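# Move vial carrier TC from nest N1 to raised N2

## Task

Carry the tube carrier TC out of the transfer nest N1 and set it down flat within the locators of the raised nest N2, oriented so that its well A1 sits at the N2 corner labelled A1. Every vial in TC must still be upright in its own well at the end, otherwise the task fails. The vial rack R1 and its vials must be left exactly as at the start, and the forceps T1 must still sit in their holder H1. H1 is loose and must stay where it was, facing the same way. Nothing may depend on the robot holding it in place at the end. Finally release the carrier and withdraw the grippers.

## Robot and tools

Setting: two 6-joint arms, left_arm and right_arm, each with a parallel gripper, work over a table. N1 lies between the arms and N2 is on right_arm's side. A triangle on TC's top marks its A1 corner. Occasional disturbances may tug a held part or nudge loose objects.

Scene frame: origin on the table top midway between the arms, +x out over the table, +z up, left_arm on the +y side. The arm names are not image sides. Base roots: left_arm at (+0.028, +0.343, +0.276) m, quat_wxyz (+0.997, -0.040, +0.049, +0.035); right_arm at (-0.032, -0.261, +0.276) m, quat_wxyz (+0.997, +0.041, +0.048, -0.051). Bases may be tilted. Mounting plates and the metal frame behind the arms are fixed obstacles, and a "too close" message counts a plate plus its side of the frame as part of that arm.

Gripper: fingers point along its +z and close along its y. end_effector_position is the midpoint between the finger pads, about 1 cm short of the tips. Printed hand positions can be wrong, more so at long reach.

execute_actions(actions, pictures): actions holds at most one item. An empty list only reports the current state. An item without rows, {"steps": n} with n up to 300, is a wait: no new command, it returns after n control steps since the last result. An item with rows, {"rows": [...], "steps": n} with n up to 15 (default 15), is a motion; each control step is 1/30 s. Each row is applied for one step and the last row repeats if rows run out. A refused call moves nothing. pictures (boolean) switches camera images on or off; by default they come with every result.

Row layout: one list of 14 numbers covering both arms, each in [-1, 1], always all 14 even if one arm is idle. Numbers 1-6 are left_arm's joint offsets in order waist, shoulder, elbow, wrist pitch, wrist yaw, wrist roll; number 7 is left_arm's gripper opening; numbers 8-14 are the same for right_arm.

Joint numbers are offsets, not poses, scaled so that 1.0 equals 1.264 rad (waist), 1.32 (shoulder), 1.276 (elbow), 1.83 (wrist pitch), 1.686 (wrist yaw), 2.022 (wrist roll). They are counted from the joint angles in the most recent result that printed them; before any such result in the scene, and for the second or later call in one reply, they are counted from where the arm is when the action begins. They are never relative to the previous row. Sending zeros therefore drives back toward that reference and is not a wait; zeros can also let an arm sag. To hold an arm, first send offsets back to the wanted angles, then zeros in later calls of that reply, increasing the aim if a joint stays short.

Joint ranges (rad), in column order: waist -2.880 to 2.880, shoulder 0.000 to 3.142, elbow 0.000 to 3.019, wrist pitch -1.693 to 1.571, wrist yaw -1.571 to 1.571, wrist roll -2.094 to 2.094. Asking for more than 0.019 rad outside a range gets the call refused; true ends can differ by up to 0.019 rad either way. A target past the real end is clipped there and may give "joint sent to its limit" (possibly about an earlier action); missing that line proves nothing.

Gripper opening is an absolute value: +1 fully open (0.094 m pad gap), -1 closed. Between the extremes the fingers go to where grip_measured would read the commanded number. To hold something, keep commanding below grip_measured: roughly 0.03 lower for a firm grip, less for a gentle one. Readings carry a fixed per-gripper error of up to about 1 mm. Pads push about 50-62 N each, less on thin parts, with a brief harder spike at contact.

Motion limits: per step, each joint target stays within a lead of its measured angle (waist 0.264, shoulder 0.32, elbow 0.276, wrist pitch 0.33, wrist yaw 0.186, wrist roll 0.522 rad), and targets that would move the hand over 70 mm from where it is are scaled back. Large offsets thus take several actions. Very small moves of a few mm may not shift the hand at all.

Between calls the arms keep heading to the last row sent until everything nearly stops or a step is HELD; fingers still in motion finish moving. Thinking and writing take simulated time, so the robot moves while you reply.

Result lines: the state line gives each gripper's position (m) and quat_wxyz in the scene frame. Joint positions and Joint velocities list each arm's six joints (rad, rad/s) then pad gap (m, m/s). grip_measured is opening on the command scale. "joint command not followed" means the clearance check altered or blocked some joint targets; the rest of the row still ran. HELD marks steps where your row was partly or wholly not sent. Joint torques are total drive outputs with offsets, scale errors and noise, nonzero even in free air. MOTOR HOT appears from 85 °C; at 100 °C an OVER-TEMPERATURE FAULT drops that arm until it cools, so avoid long loaded holds.

zoom_image(camera, region): enlarges part of the latest image of cam_high, cam_left_wrist or cam_right_wrist (each 896x504). region is [x0, y0, x1, y1] in pixels from the top-left, at most 504 by 504.

read_manual(section): returns URDF licence texts only; "licences" is the sole section.

finished_scene(scene): give the current scene number; this ends it irreversibly and grades it, and the goal must remain true afterward. Replying without a tool call also ends things.

Avoid: knocking anything off the table, dropping or slipping the carrier, tipping vials, disturbing R1, T1 or H1, collisions or hard pressing between the arms, slams and heavy pushes. Smooth, brief motion is preferred.

Each tool is called after "Emit:" as name(argument=value, ...), one argument or row to a line, values as JSON.

## Session

Emit:
execute_actions(
  actions=[],
)

Scene clock: 0.00 s of 12600.00 s.
left_arm: end_effector_position=(+0.7079, +0.1889, +0.1531) grip_measured=+1.000 end_effector_quat_wxyz=(+0.498, +0.538, +0.675, +0.081) | right_arm: end_effector_position=(+0.7530, -0.8345, +0.1862) grip_measured=+1.000 end_effector_quat_wxyz=(+0.626, +0.523, +0.562, -0.137)
Joint positions: left_arm=[-0.211  2.257  1.167  0.605  0.272  1.109  0.094] | right_arm=[-0.459  2.747  2.297  0.391  0.4    0.583  0.094]
Joint velocities: left_arm=[-0.005  0.005 -0.002 -0.007 -0.022 -0.022  0.   ] | right_arm=[-0.015  0.005 -0.012 -0.007 -0.037 -0.022  0.   ]
Joint torques (N m, as the arm reports them, + toward a larger angle): no reading
Motor temperatures (°C, as the motors report them): left_arm=[25 27 25 27 26 25] | right_arm=[27 26 26 24 26 26]

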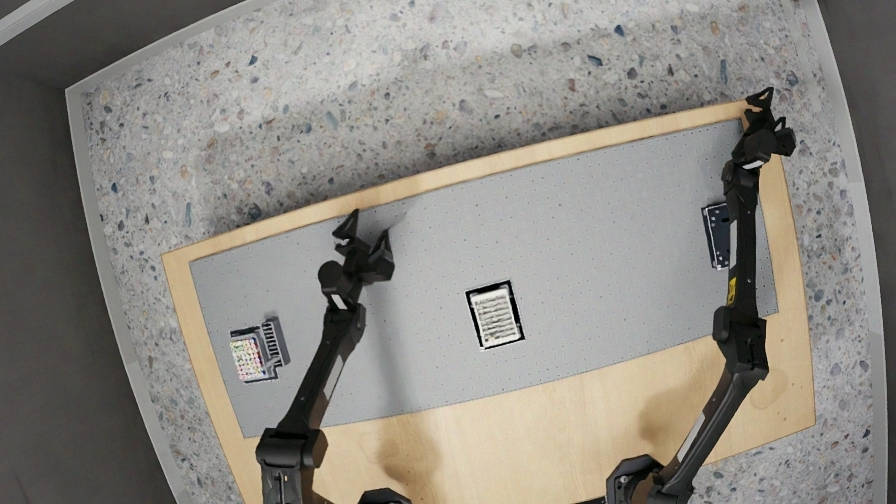

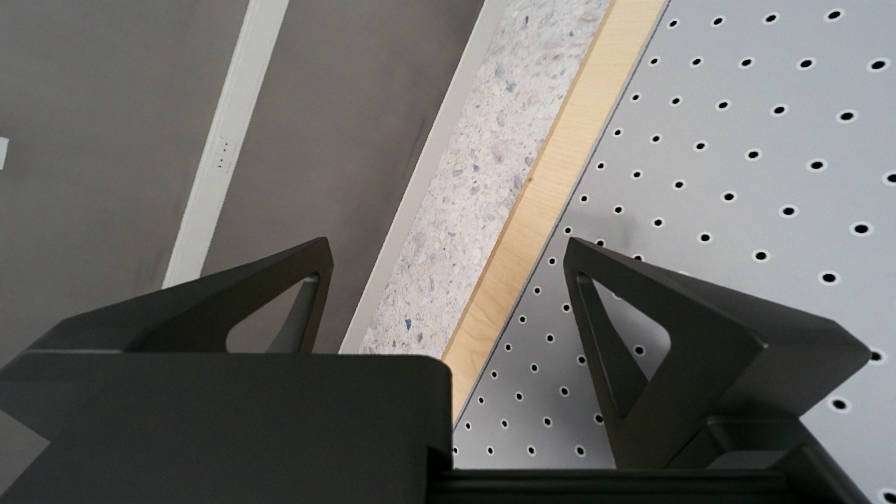

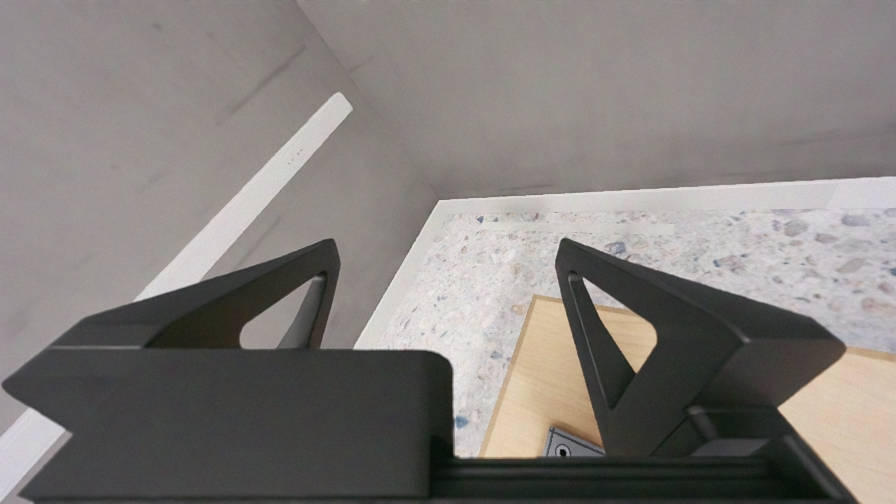

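Emit:
zoom_image(
  camera="cam_high",
  region=[440, 260, 560, 360],
)

Emit:
zoom_image(
  camera="cam_high",
  region=[670, 180, 790, 290],
)

Region (440, 260, 560, 360) of cam_high's 896x504 image, scaled by 4.200, with more detail than that image has.

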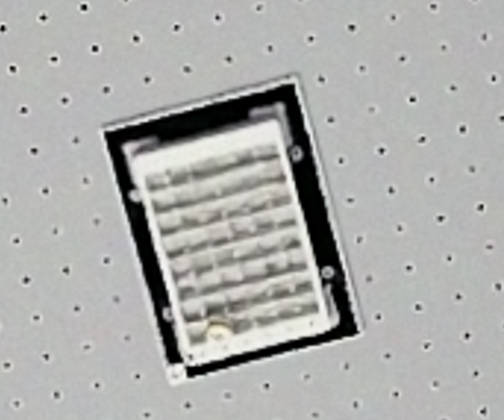

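Region (670, 180, 790, 290) of cam_high's 896x504 image, scaled by 4.200, with more detail than that image has; it fills the top 462 rows of this view, and the rest is white.

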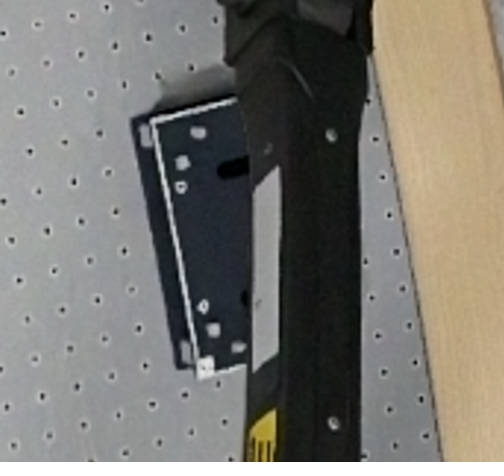

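Emit:
execute_actions(
  actions=[
    {"rows":[[0.05,-0.2,-0.1,0,0,0,1,0.05,-0.2,-0.1,-0.05,0,0,1],[0.05,-0.2,-0.1,0,0,0,1,0.05,-0.2,-0.1,-0.05,0,0,1],[0.05,-0.2,-0.1,0,0,0,1,0.05,-0.2,-0.1,-0.05,0,0,1],[0.05,-0.2,-0.1,0,0,0,1,0.05,-0.2,-0.1,-0.05,0,0,1],[0.05,-0.2,-0.1,0,0,0,1,0.05,-0.2,-0.1,-0.05,0,0,1],[0.325,-0.725,-0.56,-0.165,0,0,1,0.745,-0.56,-0.773,-0.662,-0.169,-0.1,1]],"steps":15},
  ],
  pictures=false,
)

Emit:
execute_actions(
  actions=[
    {"steps":60},
  ],
)

Scene clock: 34.70 s of 12600.00 s.
left_arm: end_effector_position=(+0.5762, +0.3740, +0.2329) grip_measured=+1.000 end_effector_quat_wxyz=(+0.412, +0.454, +0.783, +0.107) | right_arm: end_effector_position=(+0.7841, -0.6859, +0.1947) grip_measured=+1.000 end_effector_quat_wxyz=(+0.505, +0.456, +0.731, -0.049)
Joint positions: left_arm=[0.075 1.779 0.731 0.403 0.272 1.109 0.094] | right_arm=[-0.34   2.486  1.984  0.113  0.201  0.528  0.094]
Joint velocities: left_arm=[ 1.06  -1.363 -1.267 -0.408 -0.051  0.007  0.   ] | right_arm=[ 0.552 -0.601 -0.725 -0.755 -0.315 -0.168  0.   ]
Joint torques (N m, as the arm reports them, + toward a larger angle): left_arm=[ -0.58 -18.32   2.94   1.08   0.19  -0.04] | right_arm=[  0.11 -22.42   7.55   1.47  -0.08  -0.26]
Motor temperatures (°C, as the motors report them): left_arm=[25 30 27 27 26 25] | right_arm=[27 33 33 24 26 26]
Steps of this call (steps 1 to 90: nothing new was sent; then 31.20 s passed at rest; steps 91 to 105: all 15 steps of this action). Readings (joint positions):
91: left_arm=[-0.210 2.250 1.159 0.605 0.272 1.109] | right_arm=[-0.458 2.741 2.288 0.387 0.400 0.583]
92: left_arm=[-0.208 2.233 1.137 0.605 0.272 1.109] | right_arm=[-0.458 2.726 2.265 0.376 0.400 0.583]
94: left_arm=[-0.198 2.180 1.085 0.605 0.272 1.109] | right_arm=[-0.454 2.699 2.231 0.359 0.400 0.583]
98: left_arm=[-0.147 2.048 0.990 0.532 0.273 1.109] | right_arm=[-0.436 2.628 2.155 0.288 0.333 0.566]
105: the state above

Scene clock: 36.70 s of 12600.00 s.
left_arm: end_effector_position=(+0.4730, +0.4255, +0.3310) grip_measured=+1.000 end_effector_quat_wxyz=(+0.432, +0.400, +0.790, +0.171) | right_arm: end_effector_position=(+0.4768, -0.0721, +0.1887) grip_measured=+1.000 end_effector_quat_wxyz=(-0.006, +0.011, +1.000, -0.001)
Joint positions: left_arm=[0.208 1.293 0.444 0.313 0.271 1.109 0.094] | right_arm=[ 0.48   2.027  1.307 -0.809  0.113  0.398  0.094]
Joint velocities: left_arm=[-0.015 -0.015 -0.017  0.012  0.051 -0.007  0.   ] | right_arm=[-0.005 -0.005 -0.012 -0.037  0.051  0.007  0.   ]
Joint torques (N m, as the arm reports them, + toward a larger angle): left_arm=[ 0.39 -7.21  7.33  1.36  0.12 -0.02] | right_arm=[ -0.49 -15.32   6.5    0.01   0.15  -0.21]
Motor temperatures (°C, as the motors report them): left_arm=[25 30 27 27 26 25] | right_arm=[27 33 33 24 26 26]
Steps of this call (steps 1 to 60: the robot went on to your last target). Readings (joint positions):
1: left_arm=[0.110 1.729 0.683 0.390 0.271 1.109] | right_arm=[-0.321 2.466 1.959 0.087 0.190 0.524]
2: left_arm=[0.141 1.674 0.632 0.376 0.270 1.109] | right_arm=[-0.302 2.446 1.934 0.061 0.181 0.520]
4: left_arm=[0.192 1.541 0.531 0.345 0.269 1.109] | right_arm=[-0.260 2.404 1.882 0.008 0.166 0.511]
8: left_arm=[0.214 1.291 0.439 0.315 0.271 1.109] | right_arm=[-0.169 2.320 1.777 -0.100 0.147 0.497]
60: the state above
All arms were judged still, so your last target was given up. Only a new action makes them travel on or press farther. Fingers that are still opening or closing keep moving.

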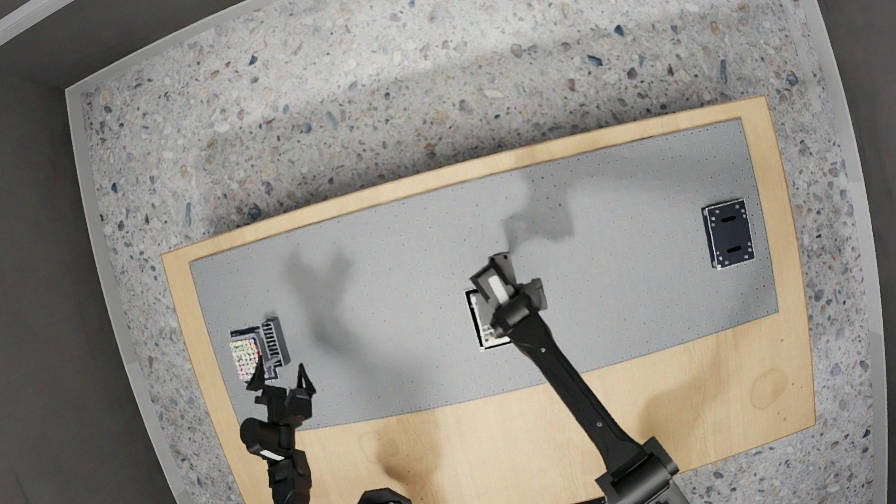

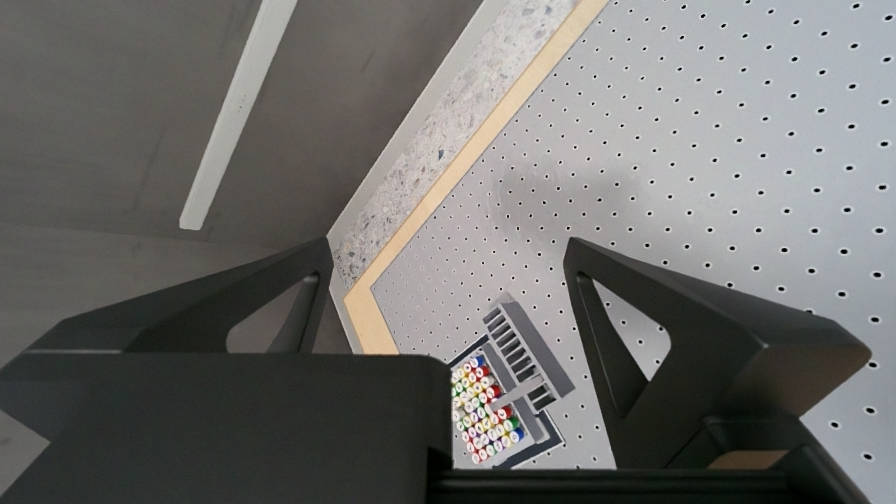

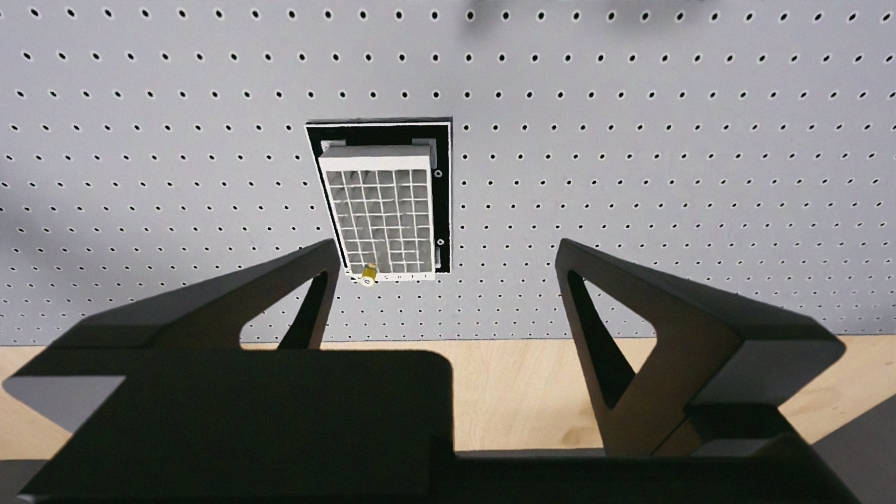

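Emit:
zoom_image(
  camera="cam_right_wrist",
  region=[290, 105, 480, 295],
)

Emit:
zoom_image(
  camera="cam_high",
  region=[690, 185, 780, 280],
)

Region (290, 105, 480, 295) of cam_right_wrist's 896x504 image, scaled by 2.653, with more detail than that image has.

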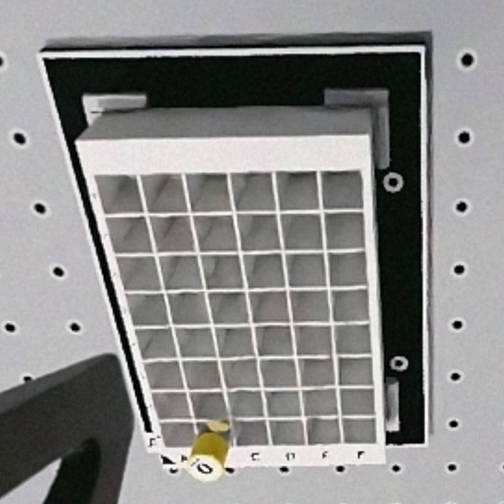

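Region (690, 185, 780, 280) of cam_high's 896x504 image, scaled by 5.305, with more detail than that image has; it fills the left 477 columns of this view, and the rest is white.

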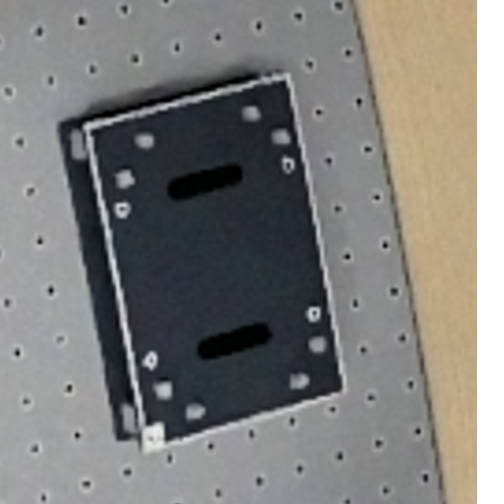

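Emit:
execute_actions(
  actions=[
    {"rows":[[0,0,0,0,0,0,1,0.03,0.01,-0.02,0.025,0.002,0.02,1],[0,0,0,0,0,0,1,0.06,0.02,-0.04,0.05,0.004,0.04,1],[0,0,0,0,0,0,1,0.097,0.028,-0.062,0.069,0.006,0.06,1]],"steps":15},
  ],
  pictures=false,
)

Emit:
execute_actions(
  actions=[
    {"steps":10},
  ],
)

Scene clock: 63.10 s of 12600.00 s.
left_arm: end_effector_position=(+0.4730, +0.4255, +0.3310) grip_measured=+1.000 end_effector_quat_wxyz=(+0.432, +0.400, +0.790, +0.171) | right_arm: end_effector_position=(+0.4253, -0.0098, +0.1583) grip_measured=+1.000 end_effector_quat_wxyz=(+0.000, -0.010, +1.000, -0.000)
Joint positions: left_arm=[0.208 1.293 0.444 0.313 0.271 1.109 0.094] | right_arm=[ 0.621  2.065  1.228 -0.697  0.122  0.496  0.094]
Joint velocities: left_arm=[ 0.005 -0.005 -0.002  0.002 -0.051 -0.022  0.   ] | right_arm=[-0.103 -0.015  0.002  0.022 -0.022  0.007  0.   ]
Joint torques (N m, as the arm reports them, + toward a larger angle): left_arm=[ 0.94 -8.36  6.44  1.79  0.09 -0.05] | right_arm=[ -1.49 -13.75   5.55   0.98   0.06   0.13]
Motor temperatures (°C, as the motors report them): left_arm=[25 28 28 27 26 25] | right_arm=[27 31 31 24 26 26]
Steps of this call (steps 1 to 90: nothing new was sent; then 22.90 s passed at rest; steps 91 to 105: all 15 steps of this action). Readings (joint positions):
91: left_arm=[0.208 1.293 0.444 0.313 0.271 1.109] | right_arm=[0.481 2.027 1.304 -0.803 0.113 0.401]
92: left_arm=[0.208 1.293 0.444 0.313 0.271 1.109] | right_arm=[0.485 2.027 1.296 -0.784 0.116 0.411]
94: left_arm=[0.208 1.293 0.444 0.313 0.271 1.109] | right_arm=[0.509 2.028 1.267 -0.730 0.122 0.442]
98: left_arm=[0.208 1.293 0.444 0.313 0.271 1.109] | right_arm=[0.592 2.050 1.233 -0.703 0.122 0.478]
105: the state above

Scene clock: 63.43 s of 12600.00 s.
left_arm: end_effector_position=(+0.4730, +0.4255, +0.3310) grip_measured=+1.000 end_effector_quat_wxyz=(+0.432, +0.400, +0.790, +0.171) | right_arm: end_effector_position=(+0.4283, -0.0157, +0.1576) grip_measured=+1.000 end_effector_quat_wxyz=(-0.000, -0.001, +1.000, -0.001)
Joint positions: left_arm=[0.208 1.293 0.444 0.313 0.271 1.109 0.094] | right_arm=[ 0.609  2.065  1.228 -0.697  0.122  0.502  0.094]
Joint velocities: left_arm=[-0.005  0.005  0.002 -0.002  0.022 -0.022  0.   ] | right_arm=[-0.005  0.005 -0.012 -0.007  0.007 -0.007  0.   ]
Joint torques (N m, as the arm reports them, + toward a larger angle): left_arm=[ 0.86 -8.2   6.52  1.72  0.09 -0.01] | right_arm=[ -1.14 -13.91   5.58   1.05   0.04   0.13]
Motor temperatures (°C, as the motors report them): left_arm=[25 28 28 27 26 25] | right_arm=[27 31 31 24 26 26]
Steps of this call (steps 1 to 10: the robot went on to your last target). Readings (joint positions):
1: left_arm=[0.208 1.293 0.444 0.313 0.271 1.109] | right_arm=[0.618 2.065 1.228 -0.697 0.122 0.497]
2: left_arm=[0.208 1.293 0.444 0.313 0.271 1.109] | right_arm=[0.615 2.065 1.228 -0.697 0.122 0.499]
4: left_arm=[0.208 1.293 0.444 0.313 0.271 1.109] | right_arm=[0.610 2.065 1.228 -0.697 0.122 0.500]
8: left_arm=[0.208 1.293 0.444 0.313 0.271 1.109] | right_arm=[0.609 2.065 1.228 -0.697 0.122 0.501]
10: the state above

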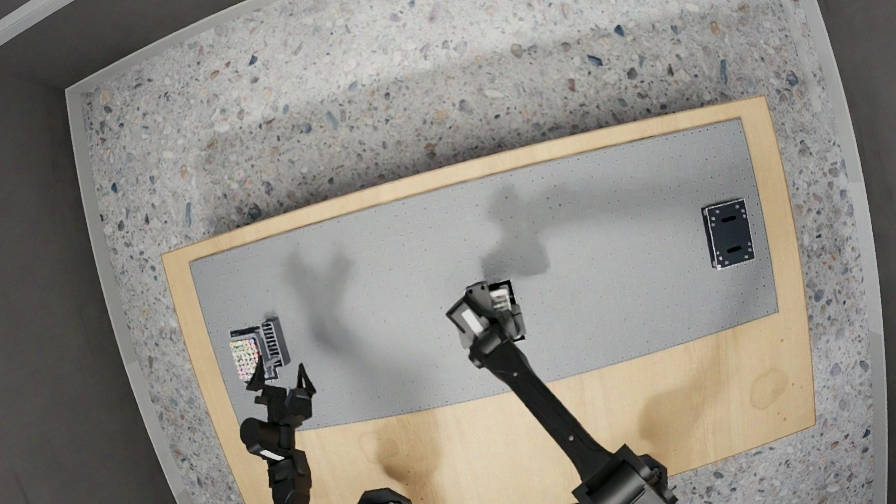

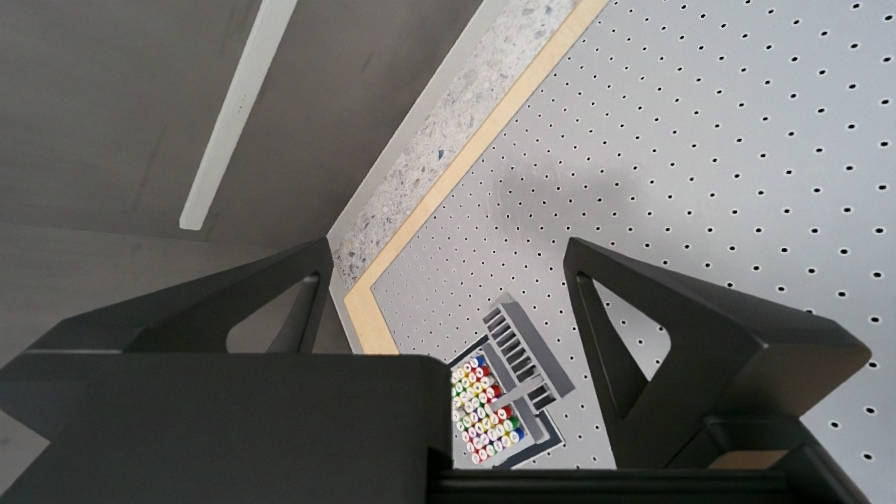

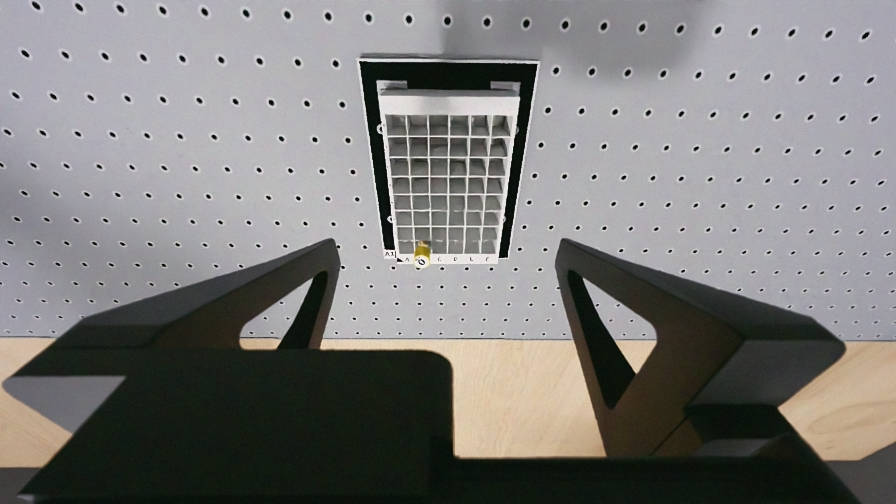

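Emit:
execute_actions(
  actions=[
    {"rows":[[0,0,0,0,0,0,1,0,0.011,-0.004,0.012,0,0,1],[0,0,0,0,0,0,1,0,0.022,-0.009,0.023,0,0,1],[0,0,0,0,0,0,1,0,0.034,-0.013,0.035,0,0,1],[0,0,0,0,0,0,1,0,0.045,-0.017,0.047,0,0,1],[0,0,0,0,0,0,1,0,0.056,-0.022,0.058,0,0,1],[0,0,0,0,0,0,1,0,0.067,-0.026,0.07,0,0,1],[0,0,0,0,0,0,1,0,0.078,-0.03,0.082,0,0,1],[0,0,0,0,0,0,1,0,0.09,-0.034,0.094,0,0,1],[0,0,0,0,0,0,1,0,0.1,-0.039,0.105,0,0,1],[0,0,0,0,0,0,1,0,0.11,-0.043,0.117,0,0.004,1]],"steps":15},
  ],
  pictures=false,
)

Emit:
execute_actions(
  actions=[
    {"steps":15},
  ],
)

Scene clock: 71.47 s of 12600.00 s.
left_arm: end_effector_position=(+0.4730, +0.4255, +0.3310) grip_measured=+1.000 end_effector_quat_wxyz=(+0.432, +0.400, +0.790, +0.171) | right_arm: end_effector_position=(+0.3962, -0.0212, +0.0697) grip_measured=+1.000 end_effector_quat_wxyz=(-0.010, -0.002, +1.000, -0.006)
Joint positions: left_arm=[0.208 1.293 0.444 0.313 0.271 1.109 0.094] | right_arm=[ 0.609  2.223  1.171 -0.504  0.122  0.502  0.094]
Joint velocities: left_arm=[ 0.005 -0.005 -0.002  0.022  0.051  0.007  0.   ] | right_arm=[-0.015  0.161 -0.11   0.007  0.022  0.007  0.   ]
Joint torques (N m, as the arm reports them, + toward a larger angle): left_arm=[ 0.89 -8.55  6.58  1.59  0.09 -0.02] | right_arm=[ -0.48 -15.21   4.8    1.24   0.05   0.04]
Motor temperatures (°C, as the motors report them): left_arm=[25 28 28 27 26 25] | right_arm=[27 31 30 24 26 26]
Steps of this call (steps 1 to 30: the robot went on to your last target; steps 31 to 90: nothing new was sent; then 4.53 s passed at rest; steps 91 to 105: all 15 steps of this action). Readings (joint positions):
91: left_arm=[0.208 1.293 0.444 0.313 0.271 1.109] | right_arm=[0.609 2.065 1.228 -0.696 0.122 0.502]
92: left_arm=[0.208 1.293 0.444 0.313 0.271 1.109] | right_arm=[0.609 2.066 1.227 -0.690 0.122 0.502]
94: left_arm=[0.208 1.293 0.444 0.313 0.271 1.109] | right_arm=[0.609 2.072 1.224 -0.661 0.122 0.502]
98: left_arm=[0.208 1.293 0.444 0.313 0.271 1.109] | right_arm=[0.609 2.118 1.210 -0.579 0.122 0.502]
105: the state above

Scene clock: 71.97 s of 12600.00 s.
left_arm: end_effector_position=(+0.4730, +0.4255, +0.3310) grip_measured=+1.000 end_effector_quat_wxyz=(+0.432, +0.400, +0.790, +0.171) | right_arm: end_effector_position=(+0.3943, -0.0219, +0.0672) grip_measured=+1.000 end_effector_quat_wxyz=(-0.010, -0.002, +1.000, -0.006)
Joint positions: left_arm=[0.208 1.293 0.444 0.313 0.271 1.109 0.094] | right_arm=[ 0.609  2.227  1.167 -0.497  0.122  0.502  0.094]
Joint velocities: left_arm=[-0.005  0.005  0.002 -0.017 -0.007  0.051  0.   ] | right_arm=[-0.015  0.005 -0.002  0.022  0.007  0.037  0.   ]
Joint torques (N m, as the arm reports them, + toward a larger angle): left_arm=[ 0.71 -7.97  6.46  1.72  0.09  0.02] | right_arm=[ -0.52 -14.44   4.62   1.02   0.07   0.05]
Motor temperatures (°C, as the motors report them): left_arm=[25 28 28 27 26 25] | right_arm=[27 31 30 24 26 26]
Steps of this call (steps 1 to 15: the robot went on to your last target). Readings (joint positions):
1: left_arm=[0.208 1.293 0.444 0.313 0.271 1.109] | right_arm=[0.609 2.227 1.168 -0.504 0.122 0.502]
2: left_arm=[0.208 1.293 0.444 0.313 0.271 1.109] | right_arm=[0.609 2.227 1.167 -0.504 0.122 0.502]
4: left_arm=[0.208 1.293 0.444 0.313 0.271 1.109] | right_arm=[0.609 2.227 1.167 -0.500 0.122 0.502]
8: left_arm=[0.208 1.293 0.444 0.313 0.271 1.109] | right_arm=[0.609 2.227 1.167 -0.497 0.122 0.502]
15: the state above
All arms were judged still, so your last target was given up. Only a new action makes them travel on or press farther. Fingers that are still opening or closing keep moving.

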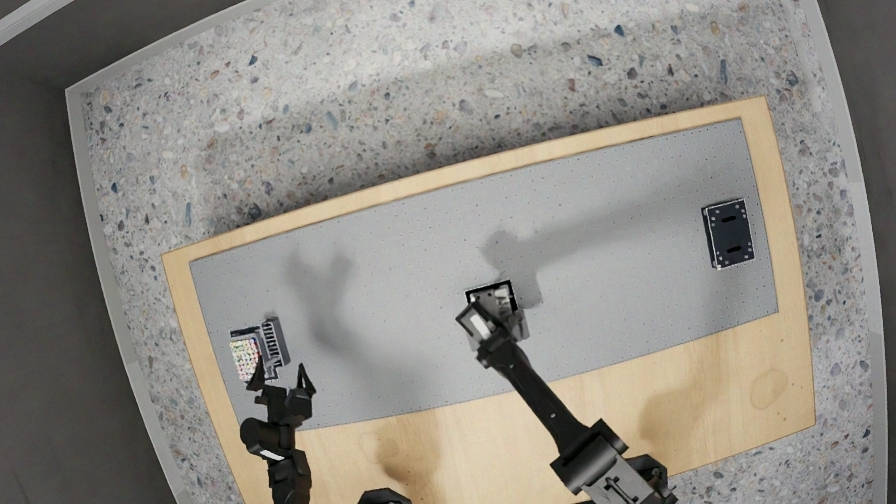

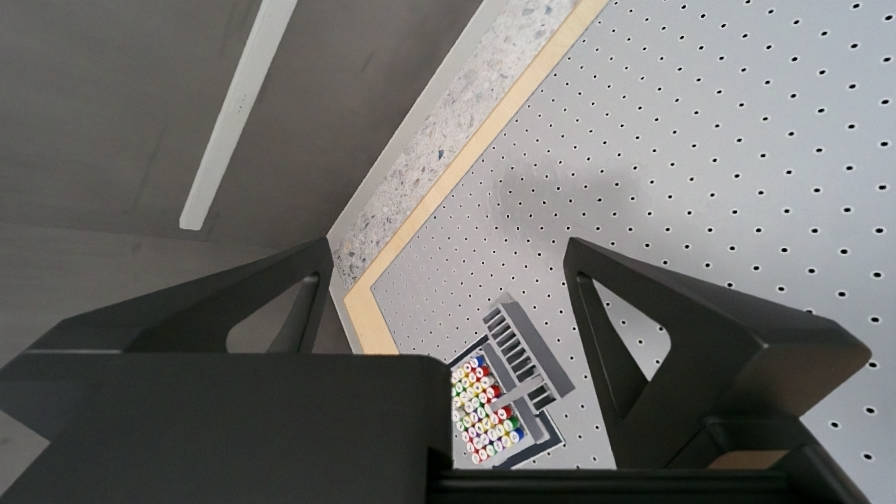

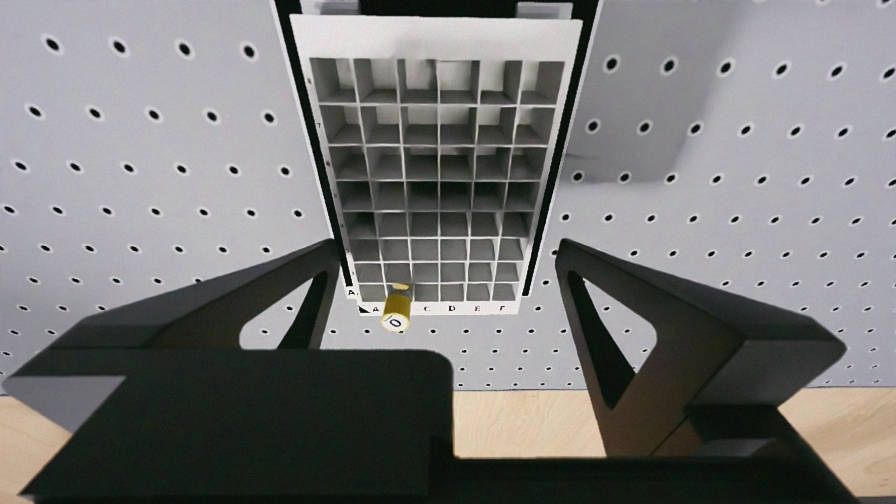

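Emit:
execute_actions(
  actions=[
    {"rows":[[0,0,0,0,0,0,1,-0.011,0,0.017,0.014,0,0,1]],"steps":15},
  ],
)

Scene clock: 78.37 s of 12600.00 s.
left_arm: end_effector_position=(+0.4730, +0.4255, +0.3310) grip_measured=+1.000 end_effector_quat_wxyz=(+0.432, +0.400, +0.790, +0.171) | right_arm: end_effector_position=(+0.3972, -0.0218, +0.0670) grip_measured=+1.000 end_effector_quat_wxyz=(-0.006, -0.000, +1.000, -0.004)
Joint positions: left_arm=[0.208 1.293 0.444 0.313 0.271 1.109 0.094] | right_arm=[ 0.606  2.227  1.167 -0.486  0.122  0.502  0.094]
Joint velocities: left_arm=[-0.005 -0.005  0.007  0.007  0.051  0.007  0.   ] | right_arm=[-0.015  0.005  0.007 -0.002 -0.037 -0.081  0.   ]
Joint torques (N m, as the arm reports them, + toward a larger angle): left_arm=[ 0.75 -8.2   6.53  1.76  0.1   0.  ] | right_arm=[ -1.45 -13.18   5.98   1.13   0.06  -0.04]
Motor temperatures (°C, as the motors report them): left_arm=[25 28 28 27 26 25] | right_arm=[27 31 30 24 26 26]
Steps of this call (steps 1 to 90: nothing new was sent; then 2.90 s passed at rest; steps 91 to 105: all 15 steps of this action). Readings (joint positions):
91: left_arm=[0.208 1.293 0.444 0.313 0.271 1.109] | right_arm=[0.609 2.227 1.167 -0.495 0.122 0.502]
92: left_arm=[0.208 1.293 0.444 0.313 0.271 1.109] | right_arm=[0.609 2.227 1.167 -0.492 0.122 0.502]
94: left_arm=[0.208 1.293 0.444 0.313 0.271 1.109] | right_arm=[0.607 2.227 1.167 -0.487 0.122 0.502]
98: left_arm=[0.208 1.293 0.444 0.313 0.271 1.109] | right_arm=[0.606 2.227 1.167 -0.486 0.122 0.502]
105: the state above

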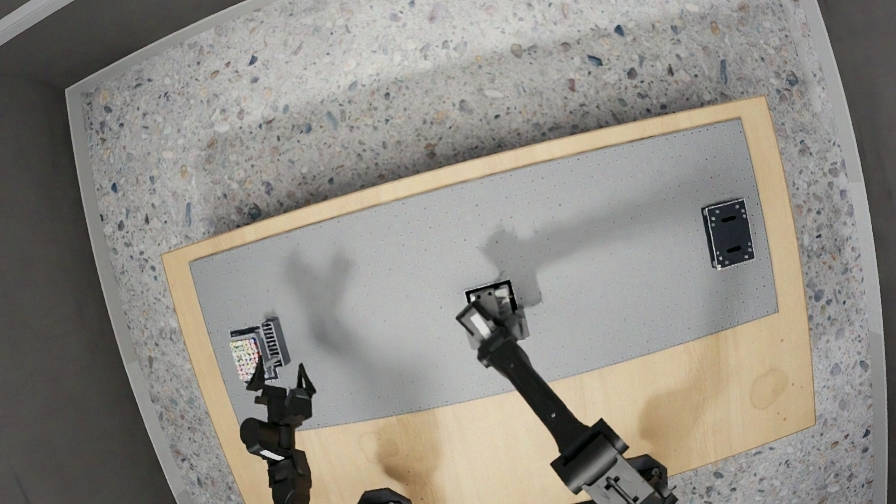

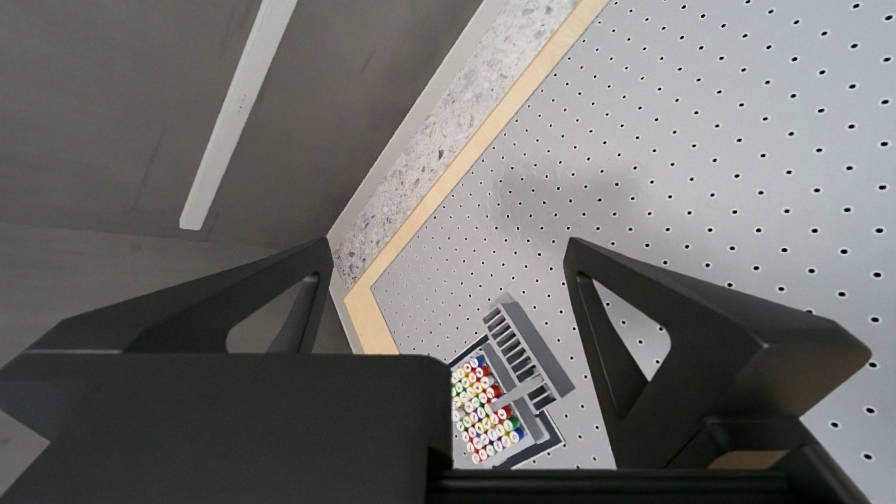

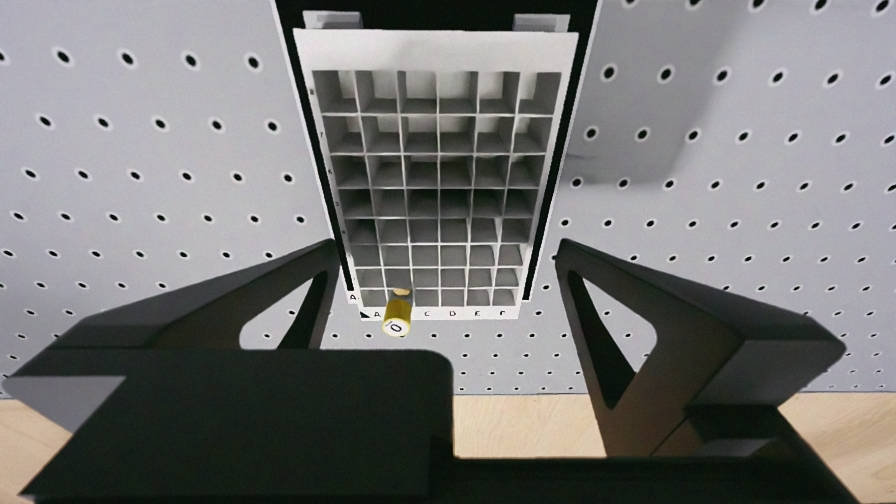

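Emit:
execute_actions(
  actions=[
    {"rows":[[0,0,0,0,0,0,1,0,0,0.036,0.006,0,0,1]],"steps":15},
  ],
)

Scene clock: 80.43 s of 12600.00 s.
left_arm: end_effector_position=(+0.4730, +0.4255, +0.3310) grip_measured=+1.000 end_effector_quat_wxyz=(+0.432, +0.400, +0.790, +0.171) | right_arm: end_effector_position=(+0.4066, -0.0171, +0.0701) grip_measured=+1.000 end_effector_quat_wxyz=(+0.002, +0.001, +1.000, +0.000)
Joint positions: left_arm=[0.208 1.293 0.444 0.313 0.271 1.109 0.094] | right_arm=[ 0.606  2.227  1.185 -0.486  0.122  0.502  0.094]
Joint velocities: left_arm=[-0.015 -0.015  0.002 -0.017 -0.022 -0.081  0.   ] | right_arm=[ 0.005  0.005 -0.002  0.002  0.081 -0.066  0.   ]
Joint torques (N m, as the arm reports them, + toward a larger angle): left_arm=[ 1.03 -8.    6.44  1.8   0.1  -0.03] | right_arm=[ -0.32 -13.8    6.59   0.96   0.04  -0.04]
Motor temperatures (°C, as the motors report them): left_arm=[25 28 28 27 26 25] | right_arm=[27 31 30 24 26 26]
Steps of this call (steps 1 to 15: the robot went on to your last target; steps 16 to 47: nothing new was sent; steps 48 to 62: all 15 steps of this action). Readings (joint positions):
48: left_arm=[0.208 1.293 0.444 0.313 0.271 1.109] | right_arm=[0.606 2.227 1.168 -0.486 0.122 0.502]
49: left_arm=[0.208 1.293 0.444 0.313 0.271 1.109] | right_arm=[0.606 2.227 1.170 -0.486 0.122 0.502]
51: left_arm=[0.208 1.293 0.444 0.313 0.271 1.109] | right_arm=[0.606 2.227 1.175 -0.486 0.122 0.502]
55: left_arm=[0.208 1.293 0.444 0.313 0.271 1.109] | right_arm=[0.606 2.227 1.185 -0.486 0.122 0.502]
62: the state above

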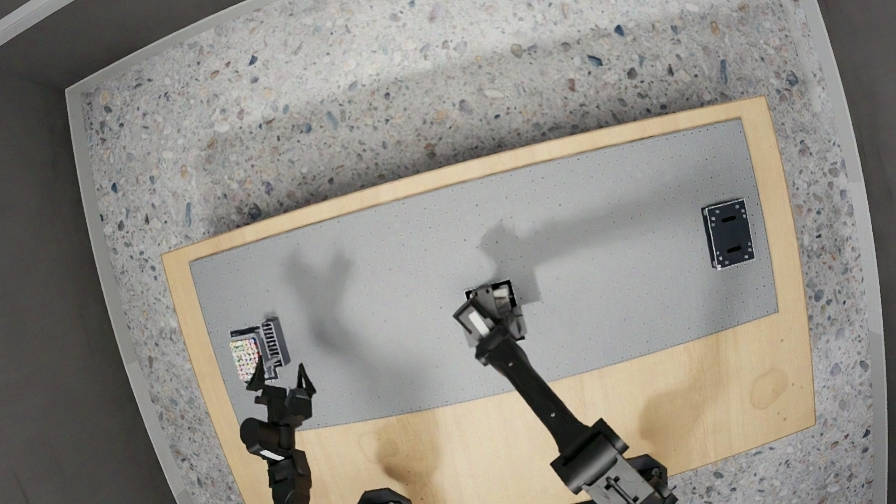

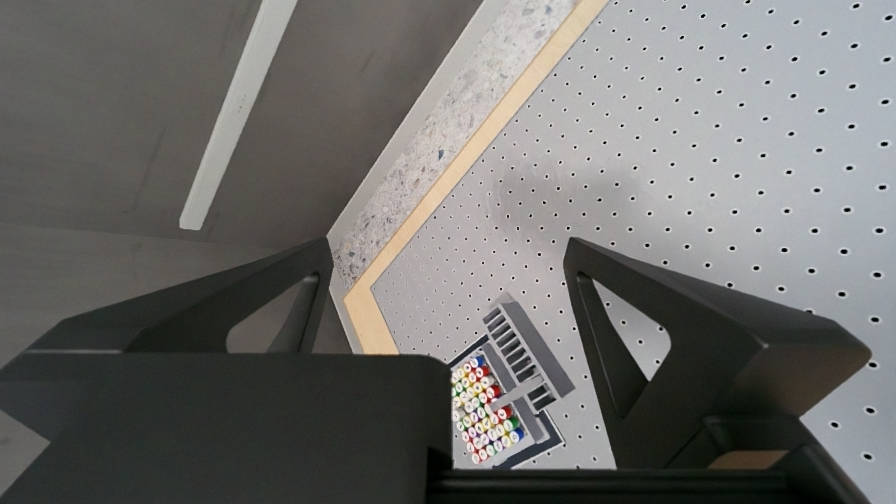

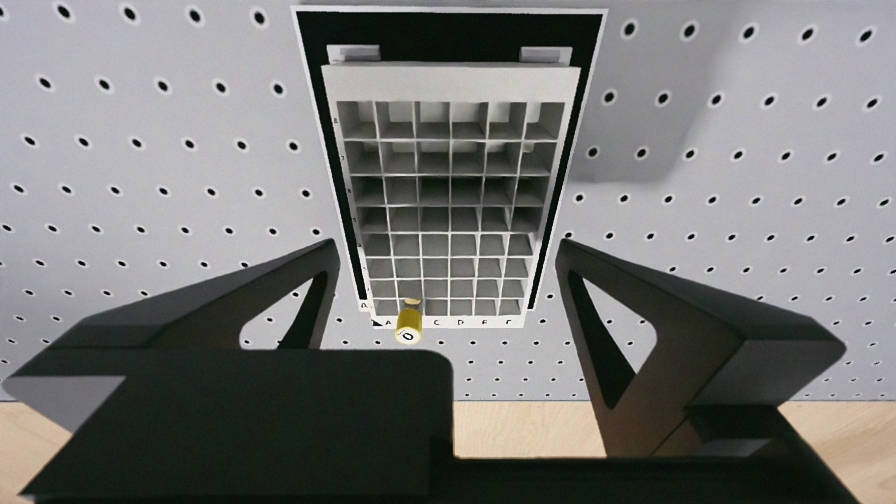

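Emit:
execute_actions(
  actions=[
    {"rows":[[0,0,0,0,0,0,1,-0.008,0.004,0.022,0.006,0,0,1],[0,0,0,0,0,0,1,-0.009,0.008,0.023,0.008,0,0,1],[0,0,0,0,0,0,1,-0.01,0.012,0.024,0.01,0,0,1],[0,0,0,0,0,0,1,-0.011,0.016,0.025,0.012,0,0,1],[0,0,0,0,0,0,1,-0.012,0.02,0.027,0.014,0,0,1],[0,0,0,0,0,0,1,-0.013,0.024,0.028,0.016,0,0,1],[0,0,0,0,0,0,1,-0.014,0.028,0.03,0.018,0,0,1],[0,0,0,0,0,0,1,-0.014,0.031,0.031,0.02,0,0,1],[0,0,0,0,0,0,1,-0.014,0.034,0.032,0.022,0,0,1],[0,0,0,0,0,0,1,-0.014,0.036,0.033,0.024,0,-0.004,1]],"steps":15},
  ],
  pictures=false,
)

Emit:
execute_actions(
  actions=[
    {"steps":10},
  ],
)

Scene clock: 87.13 s of 12600.00 s.
left_arm: end_effector_position=(+0.4730, +0.4255, +0.3310) grip_measured=+1.000 end_effector_quat_wxyz=(+0.432, +0.400, +0.790, +0.171) | right_arm: end_effector_position=(+0.4086, -0.0184, +0.0538) grip_measured=+1.000 end_effector_quat_wxyz=(+0.003, +0.005, +1.000, +0.001)
Joint positions: left_arm=[0.208 1.293 0.444 0.313 0.271 1.109 0.094] | right_arm=[ 0.598  2.265  1.197 -0.457  0.122  0.502  0.094]
Joint velocities: left_arm=[ 0.024 -0.015  0.017 -0.002 -0.022  0.037  0.   ] | right_arm=[-0.015  0.024 -0.002  0.017 -0.051 -0.095  0.   ]
Joint torques (N m, as the arm reports them, + toward a larger angle): left_arm=[ 1.23 -8.3   6.59  1.68  0.1  -0.04] | right_arm=[ -1.19 -13.19   6.4    1.18   0.07  -0.13]
Motor temperatures (°C, as the motors report them): left_arm=[25 28 28 27 26 25] | right_arm=[27 31 30 24 26 26]
Steps of this call (steps 1 to 15: the robot went on to your last target; steps 16 to 90: nothing new was sent; then 3.20 s passed at rest; steps 91 to 105: all 15 steps of this action). Readings (joint positions):
91: left_arm=[0.208 1.293 0.444 0.313 0.271 1.109] | right_arm=[0.606 2.227 1.185 -0.486 0.122 0.502]
92: left_arm=[0.208 1.293 0.444 0.313 0.271 1.109] | right_arm=[0.606 2.227 1.185 -0.486 0.122 0.502]
94: left_arm=[0.208 1.293 0.444 0.313 0.271 1.109] | right_arm=[0.606 2.227 1.185 -0.484 0.122 0.502]
98: left_arm=[0.208 1.293 0.444 0.313 0.271 1.109] | right_arm=[0.602 2.238 1.191 -0.471 0.122 0.502]
105: the state above

Scene clock: 87.47 s of 12600.00 s.
left_arm: end_effector_position=(+0.4730, +0.4255, +0.3310) grip_measured=+1.000 end_effector_quat_wxyz=(+0.432, +0.400, +0.790, +0.171) | right_arm: end_effector_position=(+0.4085, -0.0184, +0.0535) grip_measured=+1.000 end_effector_quat_wxyz=(+0.003, +0.005, +1.000, +0.001)
Joint positions: left_arm=[0.208 1.293 0.444 0.313 0.271 1.109 0.094] | right_arm=[ 0.598  2.265  1.197 -0.456  0.122  0.502  0.094]
Joint velocities: left_arm=[ 0.005  0.005 -0.007  0.007  0.007 -0.007  0.   ] | right_arm=[-0.015  0.005 -0.012 -0.007  0.007  0.022  0.   ]
Joint torques (N m, as the arm reports them, + toward a larger angle): left_arm=[ 0.91 -8.17  6.55  1.77  0.09 -0.03] | right_arm=[ -1.17 -12.97   6.42   1.15   0.06  -0.15]
Motor temperatures (°C, as the motors report them): left_arm=[25 28 28 27 26 25] | right_arm=[27 31 30 24 26 26]
Steps of this call (steps 1 to 10: the robot went on to your last target). Readings (joint positions):
1: left_arm=[0.208 1.293 0.444 0.313 0.271 1.109] | right_arm=[0.598 2.265 1.197 -0.457 0.122 0.502]
2: left_arm=[0.208 1.293 0.444 0.313 0.271 1.109] | right_arm=[0.598 2.265 1.197 -0.457 0.122 0.502]
4: left_arm=[0.208 1.293 0.444 0.313 0.271 1.109] | right_arm=[0.598 2.265 1.197 -0.457 0.122 0.502]
8: left_arm=[0.208 1.293 0.444 0.313 0.271 1.109] | right_arm=[0.598 2.265 1.197 -0.456 0.122 0.502]
10: the state above

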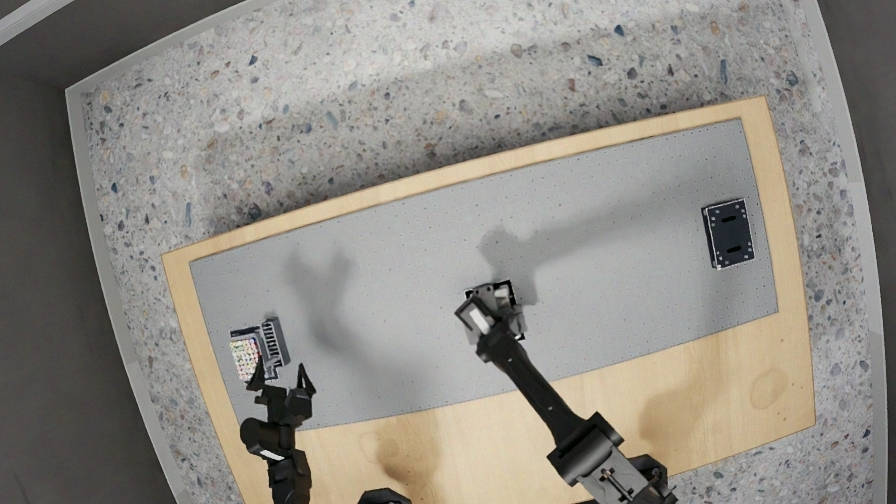

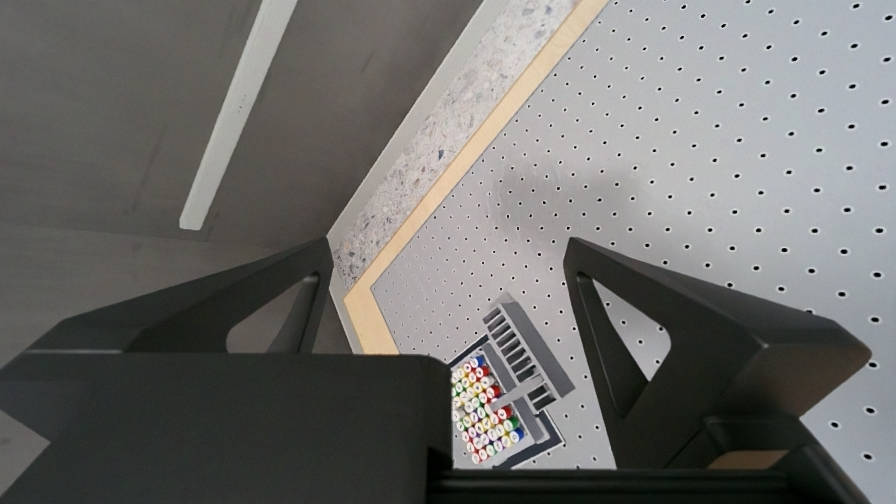

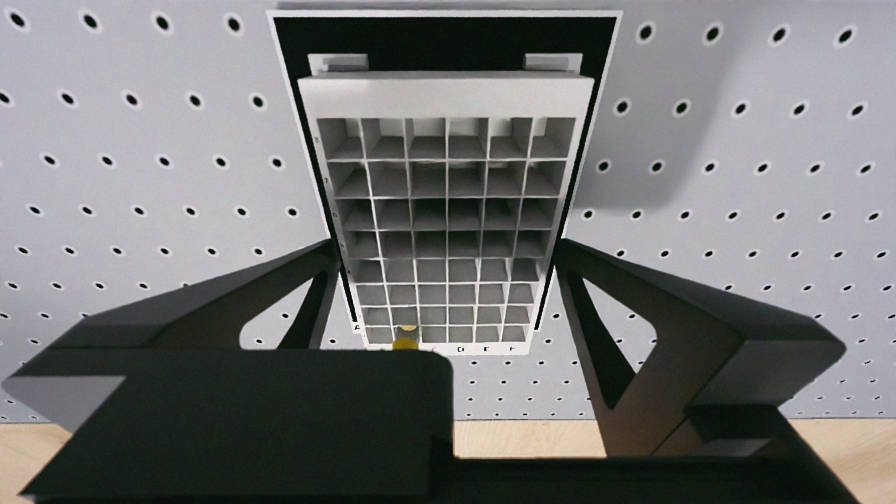

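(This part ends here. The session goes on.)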